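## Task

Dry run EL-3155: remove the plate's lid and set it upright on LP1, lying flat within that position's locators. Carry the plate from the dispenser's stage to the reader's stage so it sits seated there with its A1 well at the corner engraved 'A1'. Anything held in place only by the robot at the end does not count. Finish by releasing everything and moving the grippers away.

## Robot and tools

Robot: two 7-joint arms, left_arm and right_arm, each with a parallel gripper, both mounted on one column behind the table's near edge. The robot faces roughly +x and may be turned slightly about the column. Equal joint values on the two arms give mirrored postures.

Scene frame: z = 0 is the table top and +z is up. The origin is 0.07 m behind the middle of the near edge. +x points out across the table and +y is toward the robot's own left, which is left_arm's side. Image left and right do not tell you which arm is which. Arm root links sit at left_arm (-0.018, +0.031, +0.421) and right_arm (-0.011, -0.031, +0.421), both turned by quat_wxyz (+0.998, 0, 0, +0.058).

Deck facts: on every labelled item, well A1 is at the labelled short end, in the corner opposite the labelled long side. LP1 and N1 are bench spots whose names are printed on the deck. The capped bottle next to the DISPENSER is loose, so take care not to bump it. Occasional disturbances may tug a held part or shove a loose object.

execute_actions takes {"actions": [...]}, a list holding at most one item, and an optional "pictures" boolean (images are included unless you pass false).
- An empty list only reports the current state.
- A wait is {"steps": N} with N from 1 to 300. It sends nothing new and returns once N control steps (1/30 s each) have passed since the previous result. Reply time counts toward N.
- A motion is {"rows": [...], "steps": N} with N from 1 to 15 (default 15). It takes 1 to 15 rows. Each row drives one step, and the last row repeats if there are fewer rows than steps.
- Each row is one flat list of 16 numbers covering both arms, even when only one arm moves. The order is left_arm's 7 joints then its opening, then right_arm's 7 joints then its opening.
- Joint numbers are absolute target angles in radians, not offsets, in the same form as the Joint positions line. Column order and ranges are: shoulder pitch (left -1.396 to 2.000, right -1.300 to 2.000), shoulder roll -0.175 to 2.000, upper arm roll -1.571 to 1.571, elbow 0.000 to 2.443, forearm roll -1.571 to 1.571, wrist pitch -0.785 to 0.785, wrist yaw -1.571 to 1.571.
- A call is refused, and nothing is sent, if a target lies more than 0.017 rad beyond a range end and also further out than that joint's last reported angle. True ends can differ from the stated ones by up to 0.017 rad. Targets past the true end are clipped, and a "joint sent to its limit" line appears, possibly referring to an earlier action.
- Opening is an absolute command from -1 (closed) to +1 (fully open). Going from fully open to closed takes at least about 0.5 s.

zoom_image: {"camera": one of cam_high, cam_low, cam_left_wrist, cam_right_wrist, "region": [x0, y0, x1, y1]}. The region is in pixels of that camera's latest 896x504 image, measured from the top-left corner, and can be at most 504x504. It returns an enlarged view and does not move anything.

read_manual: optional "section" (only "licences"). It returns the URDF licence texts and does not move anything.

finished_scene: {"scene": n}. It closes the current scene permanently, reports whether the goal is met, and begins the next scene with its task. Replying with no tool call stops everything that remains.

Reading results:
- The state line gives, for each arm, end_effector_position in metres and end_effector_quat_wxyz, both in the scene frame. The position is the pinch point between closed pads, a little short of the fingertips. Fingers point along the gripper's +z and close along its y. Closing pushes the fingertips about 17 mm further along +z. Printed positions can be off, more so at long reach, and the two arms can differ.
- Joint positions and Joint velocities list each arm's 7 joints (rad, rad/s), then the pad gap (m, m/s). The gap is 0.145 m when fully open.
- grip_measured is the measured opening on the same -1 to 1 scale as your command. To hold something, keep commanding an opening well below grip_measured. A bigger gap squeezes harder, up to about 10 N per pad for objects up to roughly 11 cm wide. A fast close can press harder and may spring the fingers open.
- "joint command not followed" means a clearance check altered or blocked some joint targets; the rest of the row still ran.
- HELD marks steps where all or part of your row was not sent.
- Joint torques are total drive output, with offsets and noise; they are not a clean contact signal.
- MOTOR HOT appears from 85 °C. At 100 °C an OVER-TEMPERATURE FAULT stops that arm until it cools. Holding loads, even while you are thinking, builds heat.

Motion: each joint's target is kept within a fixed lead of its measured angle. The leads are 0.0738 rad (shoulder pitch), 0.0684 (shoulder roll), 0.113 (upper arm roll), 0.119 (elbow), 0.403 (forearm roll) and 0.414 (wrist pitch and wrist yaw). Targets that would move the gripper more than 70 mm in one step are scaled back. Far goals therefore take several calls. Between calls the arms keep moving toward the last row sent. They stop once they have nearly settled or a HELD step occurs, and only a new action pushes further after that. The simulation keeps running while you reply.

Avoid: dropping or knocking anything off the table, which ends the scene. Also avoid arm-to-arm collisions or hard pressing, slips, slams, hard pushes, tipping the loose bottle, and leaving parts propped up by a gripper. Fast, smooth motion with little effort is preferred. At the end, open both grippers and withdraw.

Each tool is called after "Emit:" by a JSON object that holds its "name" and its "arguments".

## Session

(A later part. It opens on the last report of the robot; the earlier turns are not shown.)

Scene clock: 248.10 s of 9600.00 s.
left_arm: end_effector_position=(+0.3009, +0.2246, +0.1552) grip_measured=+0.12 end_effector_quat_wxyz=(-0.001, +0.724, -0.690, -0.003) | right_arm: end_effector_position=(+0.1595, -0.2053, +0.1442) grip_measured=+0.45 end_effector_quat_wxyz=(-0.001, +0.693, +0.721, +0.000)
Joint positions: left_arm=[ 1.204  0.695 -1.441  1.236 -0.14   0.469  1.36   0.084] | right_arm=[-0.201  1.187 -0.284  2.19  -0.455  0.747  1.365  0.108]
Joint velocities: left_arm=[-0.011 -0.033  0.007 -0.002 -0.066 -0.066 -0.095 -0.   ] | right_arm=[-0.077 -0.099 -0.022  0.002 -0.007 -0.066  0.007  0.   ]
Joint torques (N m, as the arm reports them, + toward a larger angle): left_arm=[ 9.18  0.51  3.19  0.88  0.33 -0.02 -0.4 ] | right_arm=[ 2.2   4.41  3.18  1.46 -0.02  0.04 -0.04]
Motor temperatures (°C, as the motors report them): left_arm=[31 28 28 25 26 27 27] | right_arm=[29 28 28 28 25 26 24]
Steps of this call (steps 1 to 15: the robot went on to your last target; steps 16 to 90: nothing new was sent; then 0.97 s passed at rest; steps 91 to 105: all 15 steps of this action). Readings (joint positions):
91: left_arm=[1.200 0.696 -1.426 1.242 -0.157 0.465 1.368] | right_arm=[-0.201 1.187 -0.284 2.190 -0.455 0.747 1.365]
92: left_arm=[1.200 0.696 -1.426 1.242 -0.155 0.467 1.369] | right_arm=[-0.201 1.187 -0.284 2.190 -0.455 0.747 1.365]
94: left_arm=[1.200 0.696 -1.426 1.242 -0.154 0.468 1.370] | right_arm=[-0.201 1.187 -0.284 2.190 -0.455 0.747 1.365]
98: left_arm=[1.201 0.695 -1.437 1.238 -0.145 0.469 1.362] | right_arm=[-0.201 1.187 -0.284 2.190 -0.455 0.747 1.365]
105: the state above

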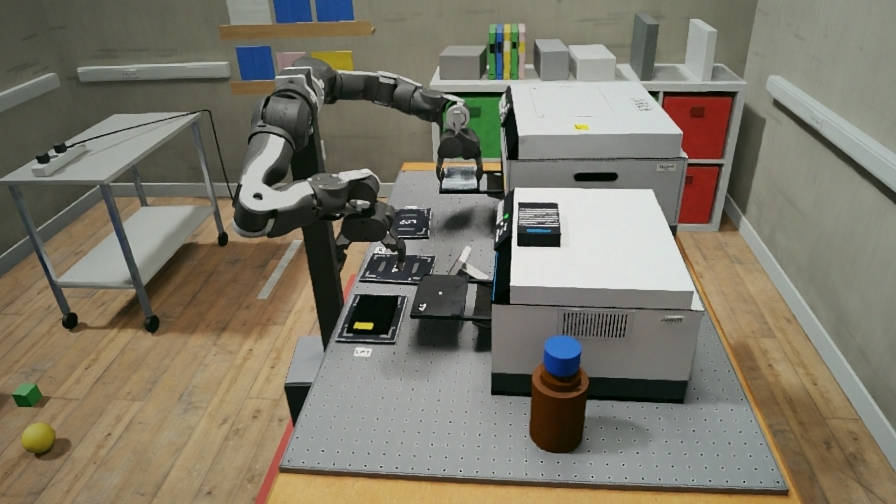

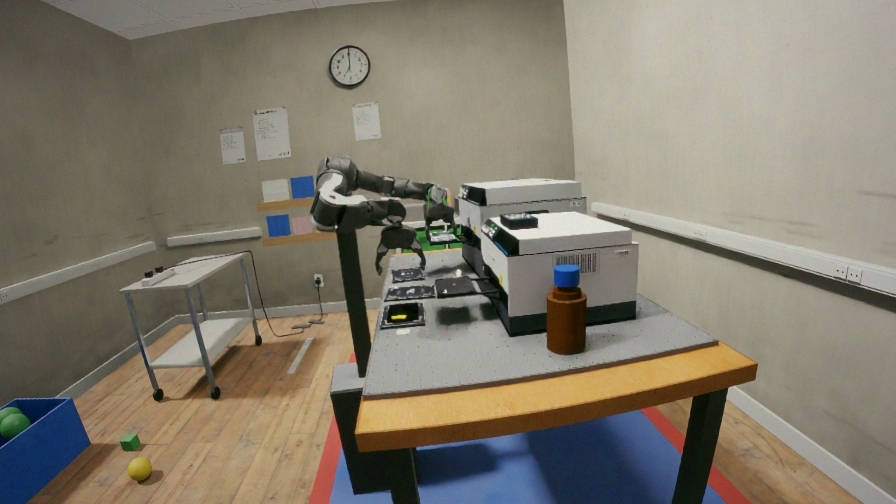

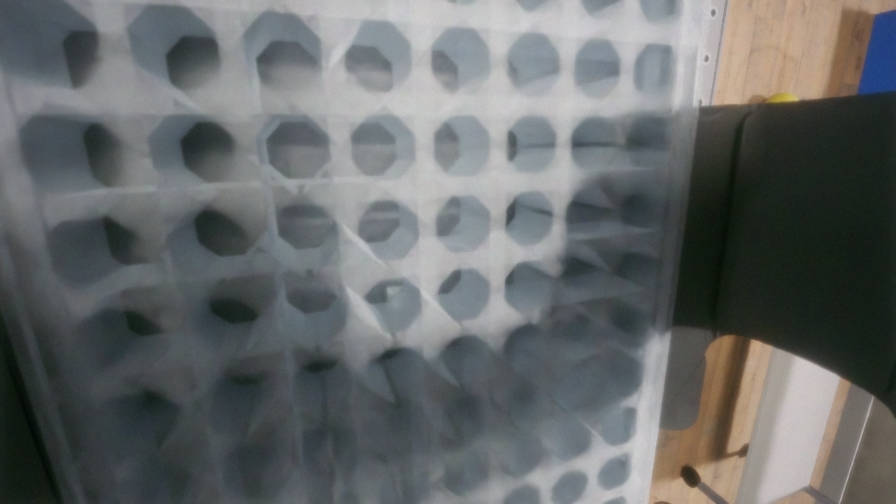

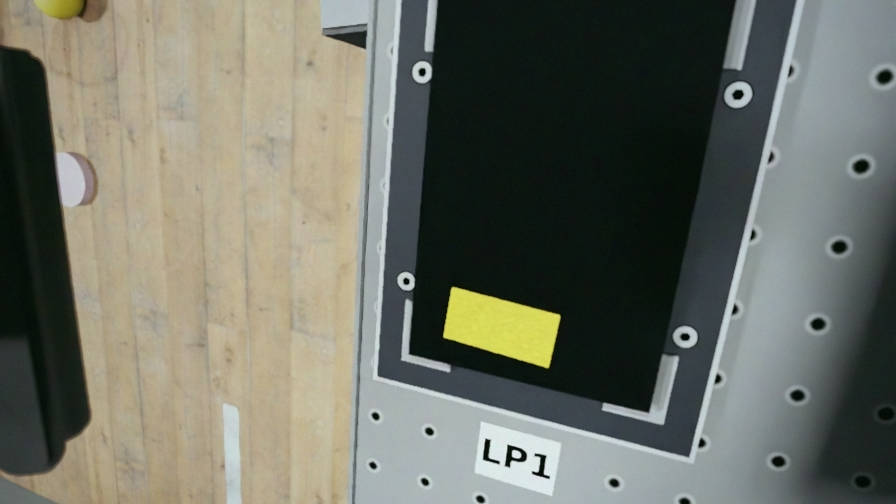

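It stopped on the locators and the far end dropped. Release and view from further +y.

Emit:
{"name": "execute_actions", "arguments": {"actions": [{"rows":[[1.203,0.695,-1.442,1.236,-0.14,0.469,1.36,-0.5,-0.2,1.188,-0.281,2.189,-0.457,0.75,1.364,0.45],[1.203,0.695,-1.442,1.236,-0.14,0.469,1.36,-0.2,-0.2,1.188,-0.281,2.189,-0.457,0.75,1.364,0.45],[1.203,0.695,-1.442,1.236,-0.14,0.469,1.36,0,-0.2,1.188,-0.281,2.189,-0.457,0.75,1.364,0.45],[1.203,0.695,-1.442,1.236,-0.14,0.469,1.36,0.1,-0.2,1.188,-0.281,2.189,-0.457,0.75,1.364,0.45],[1.203,0.695,-1.442,1.236,-0.14,0.469,1.36,0.16,-0.2,1.188,-0.281,2.189,-0.457,0.75,1.364,0.45],[1.203,0.695,-1.442,1.236,-0.14,0.469,1.36,0.25,-0.2,1.188,-0.281,2.189,-0.457,0.75,1.364,0.45],[1.203,0.695,-1.442,1.236,-0.14,0.469,1.36,0.4,-0.2,1.188,-0.281,2.189,-0.457,0.75,1.364,0.45]],"steps":11}], "pictures": false}}

Emit:
{"name": "execute_actions", "arguments": {"actions": [{"rows":[[1.208,0.702,-1.42,1.25,-0.156,0.465,1.388,0.4,-0.2,1.188,-0.281,2.189,-0.457,0.75,1.364,0.45],[1.214,0.71,-1.398,1.265,-0.172,0.46,1.416,0.4,-0.2,1.188,-0.281,2.189,-0.457,0.75,1.364,0.45],[1.219,0.717,-1.376,1.28,-0.188,0.455,1.444,0.4,-0.2,1.188,-0.281,2.189,-0.457,0.75,1.364,0.45],[1.224,0.725,-1.355,1.294,-0.204,0.45,1.472,0.4,-0.2,1.188,-0.281,2.189,-0.457,0.75,1.364,0.45],[1.23,0.732,-1.333,1.309,-0.22,0.45,1.5,0.4,-0.2,1.188,-0.281,2.189,-0.457,0.75,1.364,0.45],[1.27,0.745,-1.36,1.317,-0.19,0.45,1.51,0.4,-0.2,1.188,-0.281,2.189,-0.457,0.75,1.364,0.45],[1.31,0.76,-1.387,1.325,-0.16,0.45,1.52,0.4,-0.2,1.188,-0.281,2.189,-0.457,0.75,1.364,0.45],[1.35,0.775,-1.414,1.333,-0.13,0.45,1.53,0.4,-0.2,1.188,-0.281,2.189,-0.457,0.75,1.364,0.45],[1.39,0.79,-1.441,1.341,-0.1,0.45,1.54,0.4,-0.2,1.188,-0.281,2.189,-0.457,0.75,1.364,0.45],[1.43,0.805,-1.468,1.349,-0.06,0.45,1.55,0.4,-0.2,1.188,-0.281,2.189,-0.457,0.75,1.364,0.45],[1.47,0.82,-1.495,1.35,-0.02,0.45,1.56,0.4,-0.2,1.188,-0.281,2.189,-0.457,0.75,1.364,0.45],[1.51,0.835,-1.52,1.35,0.02,0.45,1.565,0.4,-0.2,1.188,-0.281,2.189,-0.457,0.75,1.364,0.45],[1.55,0.85,-1.545,1.35,0.07,0.45,1.565,0.4,-0.2,1.188,-0.281,2.189,-0.457,0.75,1.364,0.45]],"steps":15}], "pictures": false}}

Emit:
{"name": "execute_actions", "arguments": {"actions": [{"steps":6}]}}

Emit:
{"name": "zoom_image", "arguments": {"camera": "cam_high", "region": [425,150,505,200]}}

Emit:
{"name": "zoom_image", "arguments": {"camera": "cam_left_wrist", "region": [130,0,550,430]}}

Scene clock: 255.27 s of 9600.00 s.
left_arm: end_effector_position=(+0.3010, +0.2248, +0.1554) grip_measured=+0.40 end_effector_quat_wxyz=(-0.002, +0.724, -0.690, -0.003) | right_arm: end_effector_position=(+0.1595, -0.2053, +0.1442) grip_measured=+0.45 end_effector_quat_wxyz=(-0.001, +0.693, +0.721, +0.000)
Joint positions: left_arm=[ 1.204  0.695 -1.441  1.236 -0.14   0.469  1.36   0.105] | right_arm=[-0.201  1.187 -0.284  2.19  -0.455  0.747  1.365  0.108]
Joint velocities: left_arm=[-0.055 -0.011 -0.017 -0.012 -0.022 -0.022 -0.037 -0.   ] | right_arm=[ 0.011 -0.055 -0.002 -0.017 -0.022 -0.051 -0.007 -0.   ]
Joint torques (N m, as the arm reports them, + toward a larger angle): left_arm=[ 9.94  1.38  4.56  0.96  0.03  0.   -0.03] | right_arm=[ 2.    4.34  3.14  1.43  0.02 -0.02 -0.01]
Motor temperatures (°C, as the motors report them): left_arm=[31 28 27 25 26 27 27] | right_arm=[29 28 28 28 25 26 24]
Steps of this call (steps 1 to 15: the robot went on to your last target; steps 16 to 90: nothing new was sent; then 3.80 s passed at rest; steps 91 to 101: all 11 steps of this action). Readings (joint positions):
91: left_arm=[1.204 0.695 -1.441 1.236 -0.140 0.469 1.360] | right_arm=[-0.201 1.187 -0.284 2.190 -0.455 0.747 1.365]
92: left_arm=[1.204 0.695 -1.441 1.236 -0.140 0.469 1.360] | right_arm=[-0.201 1.187 -0.284 2.190 -0.455 0.747 1.365]
94: left_arm=[1.204 0.695 -1.441 1.236 -0.140 0.469 1.360] | right_arm=[-0.201 1.187 -0.284 2.190 -0.455 0.747 1.365]
98: left_arm=[1.204 0.695 -1.441 1.236 -0.140 0.469 1.360] | right_arm=[-0.201 1.187 -0.284 2.190 -0.455 0.747 1.365]
101: the state above

Scene clock: 255.77 s of 9600.00 s.
left_arm: end_effector_position=(+0.2955, +0.2456, +0.2629) grip_measured=+0.40 end_effector_quat_wxyz=(+0.020, +0.734, -0.679, +0.029) | right_arm: end_effector_position=(+0.1595, -0.2053, +0.1442) grip_measured=+0.45 end_effector_quat_wxyz=(-0.001, +0.693, +0.721, +0.000)
Joint positions: left_arm=[ 1.565  0.858 -1.537  1.348  0.054  0.453  1.558  0.105] | right_arm=[-0.201  1.187 -0.284  2.19  -0.455  0.747  1.365  0.108]
Joint velocities: left_arm=[-0.121 -0.033  0.007  0.012  0.242  0.051 -0.007  0.   ] | right_arm=[-0.011  0.033 -0.012 -0.007  0.051  0.037 -0.022  0.   ]
Joint torques (N m, as the arm reports them, + toward a larger angle): left_arm=[ 6.22 -0.79  3.34  0.78  0.23 -0.06  0.17] | right_arm=[ 2.08  4.6   2.97  1.58  0.02  0.05 -0.02]
Motor temperatures (°C, as the motors report them): left_arm=[31 28 27 25 26 27 27] | right_arm=[29 28 28 28 25 26 24]
Steps of this call (steps 1 to 15: all 15 steps of this action). Readings (joint positions):
1: left_arm=[1.203 0.699 -1.432 1.245 -0.147 0.469 1.369] | right_arm=[-0.201 1.187 -0.284 2.190 -0.455 0.747 1.365]
2: left_arm=[1.205 0.707 -1.411 1.262 -0.158 0.466 1.388] | right_arm=[-0.201 1.187 -0.284 2.190 -0.455 0.747 1.365]
4: left_arm=[1.221 0.722 -1.361 1.292 -0.185 0.458 1.436] | right_arm=[-0.201 1.187 -0.284 2.190 -0.455 0.747 1.365]
8: left_arm=[1.350 0.771 -1.407 1.333 -0.158 0.453 1.509] | right_arm=[-0.201 1.187 -0.284 2.190 -0.455 0.747 1.365]
15: the state above

Scene clock: 255.97 s of 9600.00 s.
left_arm: end_effector_position=(+0.2919, +0.2400, +0.2571) grip_measured=+0.40 end_effector_quat_wxyz=(+0.033, +0.730, -0.683, +0.024) | right_arm: end_effector_position=(+0.1595, -0.2053, +0.1442) grip_measured=+0.45 end_effector_quat_wxyz=(-0.001, +0.693, +0.721, +0.000)
Joint positions: left_arm=[ 1.551  0.849 -1.542  1.351  0.069  0.453  1.56   0.105] | right_arm=[-0.201  1.187 -0.284  2.19  -0.455  0.747  1.365  0.108]
Joint velocities: left_arm=[-0.011 -0.011  0.002 -0.002 -0.022 -0.037 -0.022 -0.   ] | right_arm=[-0.033 -0.033  0.002 -0.007 -0.037  0.022 -0.022  0.   ]
Joint torques (N m, as the arm reports them, + toward a larger angle): left_arm=[ 9.79  0.73  4.55  0.05  0.14 -0.07  0.15] | right_arm=[2.16 4.32 2.99 1.31 0.03 0.09 0.02]
Motor temperatures (°C, as the motors report them): left_arm=[31 28 27 25 26 27 27] | right_arm=[29 28 28 28 25 26 24]
Steps of this call (steps 1 to 6: the robot went on to your last target). Readings (joint positions):
1: left_arm=[1.558 0.854 -1.537 1.348 0.061 0.453 1.559] | right_arm=[-0.201 1.187 -0.284 2.190 -0.455 0.747 1.365]
2: left_arm=[1.553 0.850 -1.540 1.349 0.065 0.453 1.559] | right_arm=[-0.201 1.187 -0.284 2.190 -0.455 0.747 1.365]
4: left_arm=[1.551 0.848 -1.542 1.351 0.069 0.453 1.560] | right_arm=[-0.201 1.187 -0.284 2.190 -0.455 0.747 1.365]
6: the state above

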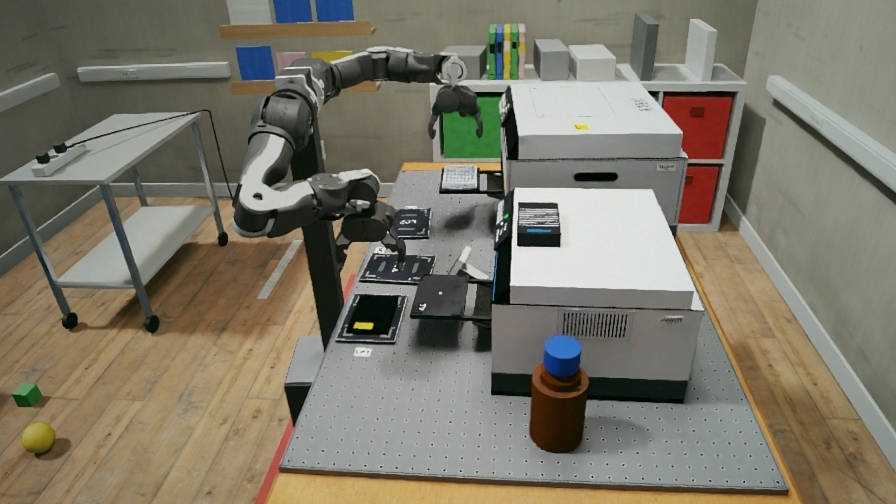

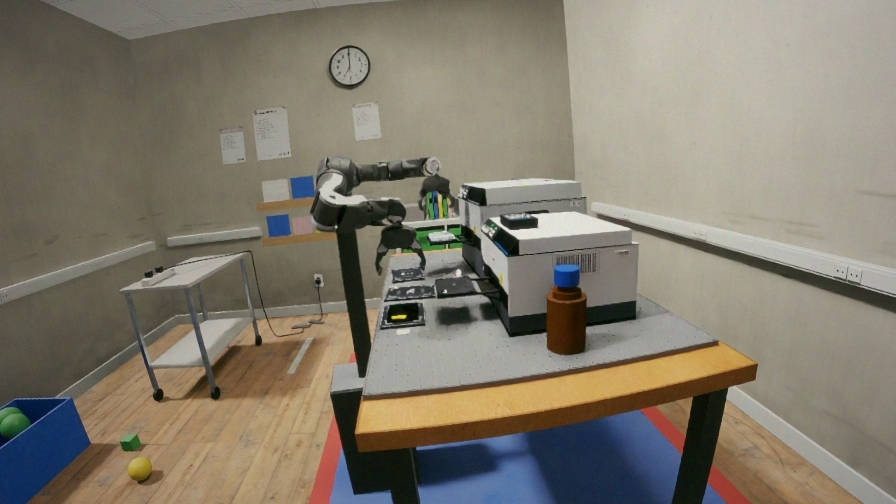

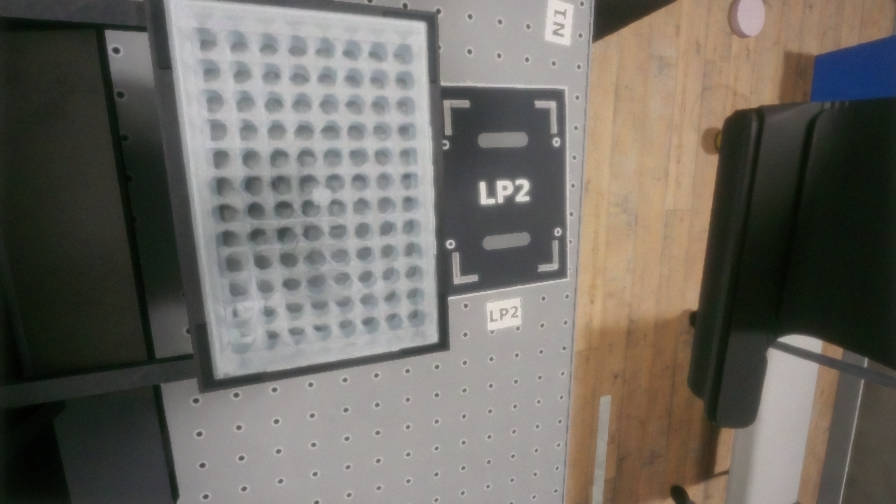

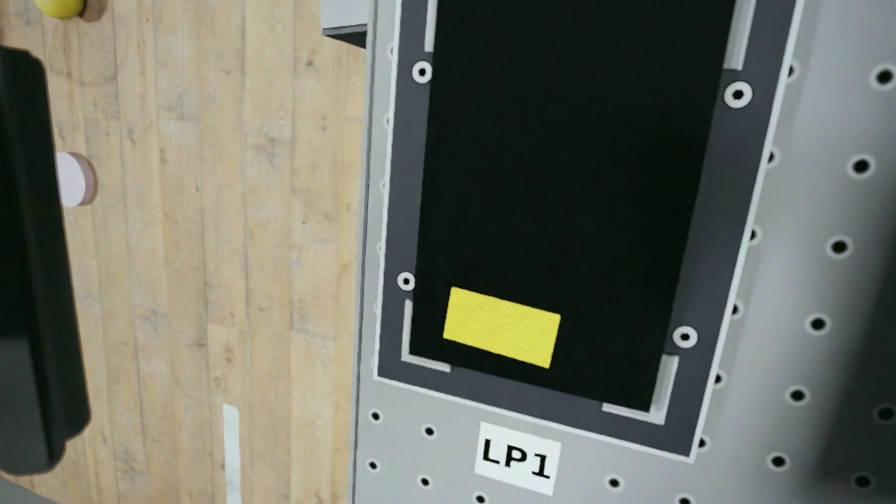

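Region (425, 150, 505, 200) of cam_high's 896x504 image, scaled by 6.300, with more detail than that image has; it fills the top 315 rows of this view, and the rest is white.

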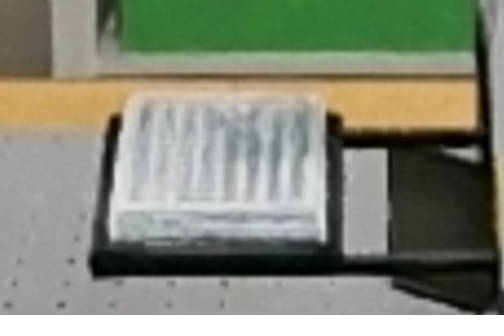

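Region (130, 0, 550, 430) of cam_left_wrist's 896x504 image, scaled by 1.172, with more detail than that image has; it fills the left 492 columns of this view, and the rest is white.

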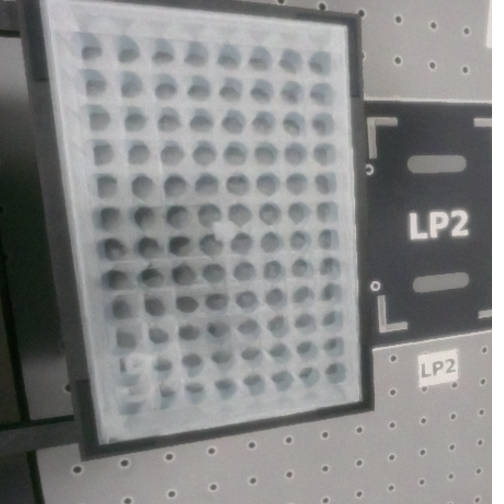

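Seated. Pull the left arm back.

Emit:
{"name": "execute_actions", "arguments": {"actions": [{"rows":[[1.55,0.88,-1.545,1.42,0.07,0.45,1.565,0.4,-0.23,1.188,-0.281,2.2,-0.457,0.75,1.364,0.45],[1.55,0.91,-1.545,1.49,0.07,0.45,1.565,0.4,-0.26,1.188,-0.281,2.21,-0.457,0.75,1.364,0.45],[1.55,0.94,-1.545,1.56,0.07,0.45,1.565,0.4,-0.29,1.188,-0.281,2.22,-0.457,0.75,1.364,0.45],[1.55,0.97,-1.545,1.63,0.07,0.45,1.565,0.4,-0.32,1.188,-0.281,2.23,-0.457,0.75,1.364,0.45],[1.55,1.0,-1.545,1.7,0.07,0.45,1.565,0.4,-0.35,1.188,-0.281,2.24,-0.457,0.75,1.364,0.45],[1.55,1.03,-1.545,1.77,0.07,0.45,1.565,0.4,-0.38,1.188,-0.281,2.25,-0.457,0.75,1.364,0.45],[1.55,1.06,-1.545,1.84,0.07,0.45,1.565,0.4,-0.41,1.188,-0.281,2.26,-0.457,0.75,1.364,0.45],[1.55,1.09,-1.545,1.91,0.07,0.45,1.565,0.4,-0.44,1.188,-0.281,2.27,-0.457,0.75,1.364,0.45],[1.55,1.12,-1.545,1.98,0.07,0.45,1.565,0.4,-0.47,1.188,-0.281,2.28,-0.457,0.75,1.364,0.45],[1.55,1.15,-1.545,2.05,0.07,0.45,1.565,0.4,-0.5,1.188,-0.281,2.29,-0.457,0.75,1.364,0.45],[1.55,1.18,-1.545,2.12,0.07,0.45,1.565,0.4,-0.5,1.188,-0.281,2.3,-0.457,0.75,1.364,0.45]],"steps":15}]}}

Scene clock: 259.57 s of 9600.00 s.
left_arm: end_effector_position=(+0.1687, +0.1975, +0.2585) grip_measured=+0.40 end_effector_quat_wxyz=(-0.034, -0.564, +0.825, -0.012) | right_arm: end_effector_position=(+0.0683, -0.1917, +0.1273) grip_measured=+0.45 end_effector_quat_wxyz=(-0.107, +0.657, +0.742, -0.079)
Joint positions: left_arm=[ 1.551  1.179 -1.543  2.118  0.071  0.452  1.568  0.105] | right_arm=[-0.5    1.187 -0.283  2.301 -0.456  0.748  1.364  0.108]
Joint velocities: left_arm=[-0.011  0.077 -0.017  0.1   -0.081 -0.022 -0.007 -0.   ] | right_arm=[ 0.033 -0.011 -0.002 -0.007  0.051 -0.022  0.022 -0.   ]
Joint torques (N m, as the arm reports them, + toward a larger angle): left_arm=[ 5.87  0.64  4.01  0.48  0.04 -0.04 -0.13] | right_arm=[ 0.83  3.8   2.16  1.99  0.13 -0.03  0.14]
Motor temperatures (°C, as the motors report them): left_arm=[31 28 27 25 26 27 27] | right_arm=[29 28 28 28 25 26 24]
Steps of this call (steps 1 to 30: the robot went on to your last target; steps 31 to 90: nothing new was sent; then 0.10 s passed at rest; steps 91 to 105: all 15 steps of this action). Readings (joint positions):
91: left_arm=[1.551 0.870 -1.542 1.398 0.064 0.453 1.555] | right_arm=[-0.222 1.188 -0.277 2.195 -0.459 0.747 1.363]
92: left_arm=[1.551 0.909 -1.542 1.482 0.067 0.452 1.558] | right_arm=[-0.256 1.189 -0.276 2.203 -0.460 0.748 1.362]
94: left_arm=[1.551 0.971 -1.542 1.621 0.069 0.452 1.563] | right_arm=[-0.321 1.187 -0.282 2.226 -0.458 0.748 1.363]
98: left_arm=[1.551 1.089 -1.542 1.902 0.070 0.452 1.564] | right_arm=[-0.439 1.187 -0.280 2.265 -0.458 0.748 1.362]
105: the state above

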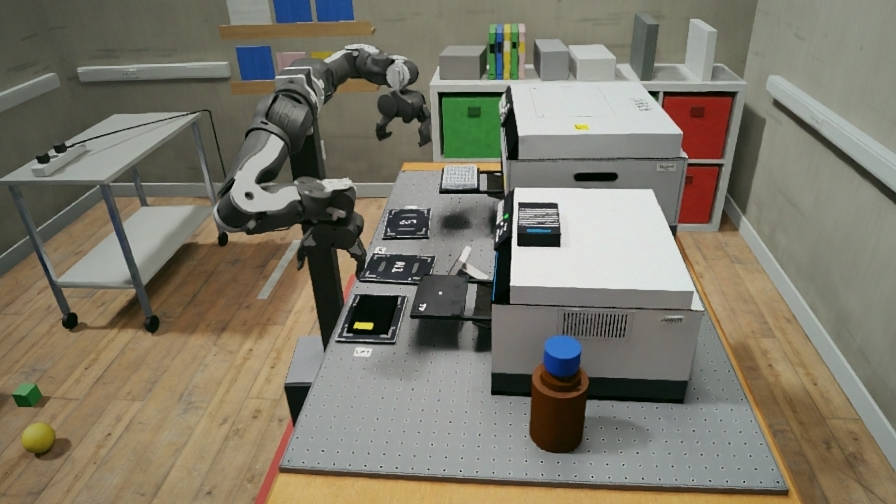

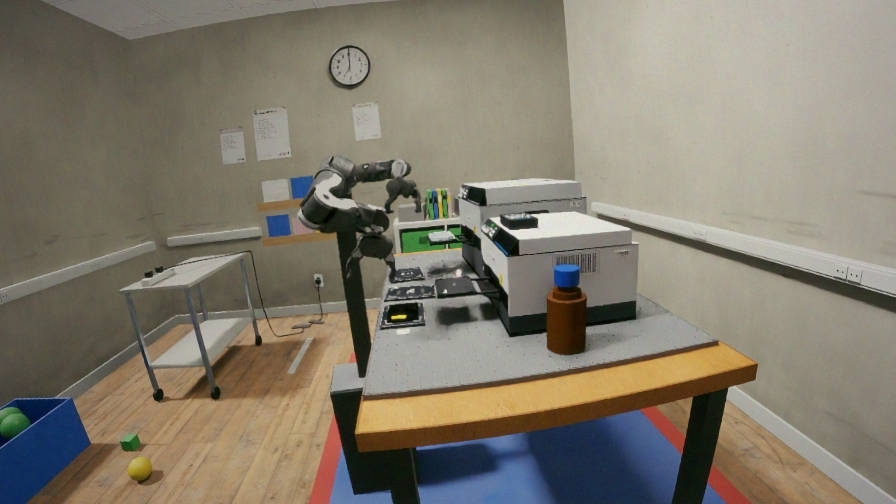

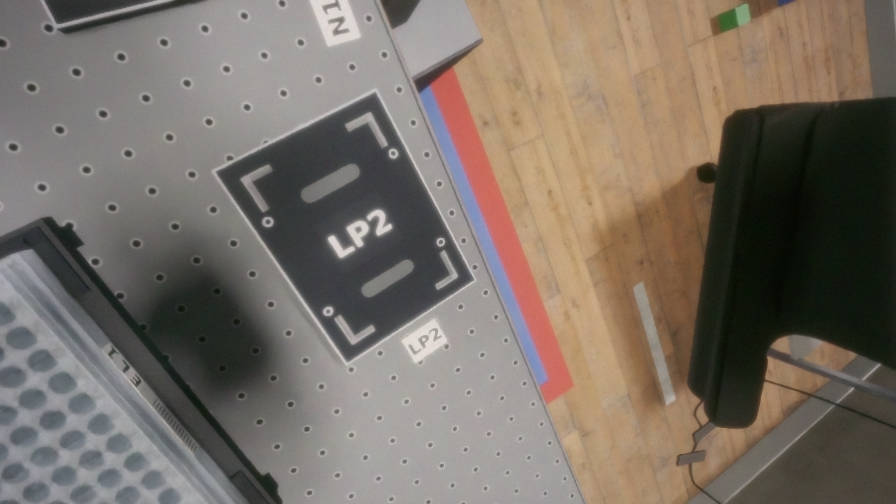

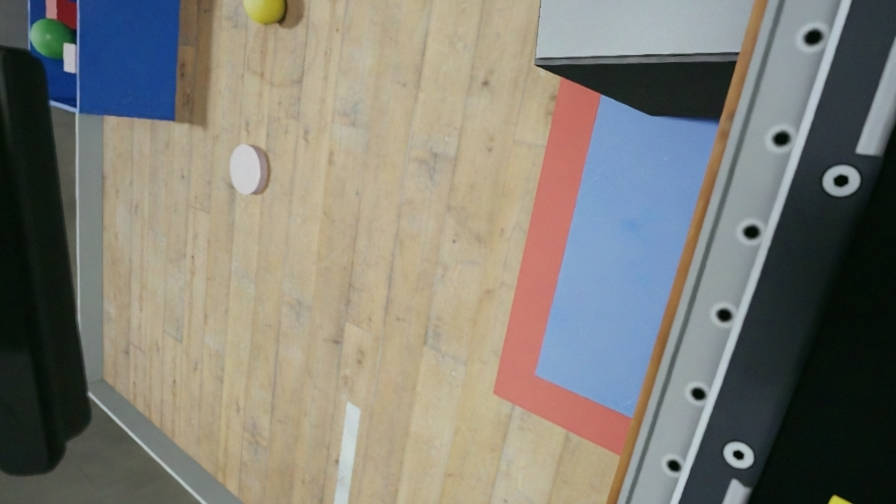

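Emit:
{"name": "finished_scene", "arguments": {"scene": 1}}

The scene is finished: the task was done.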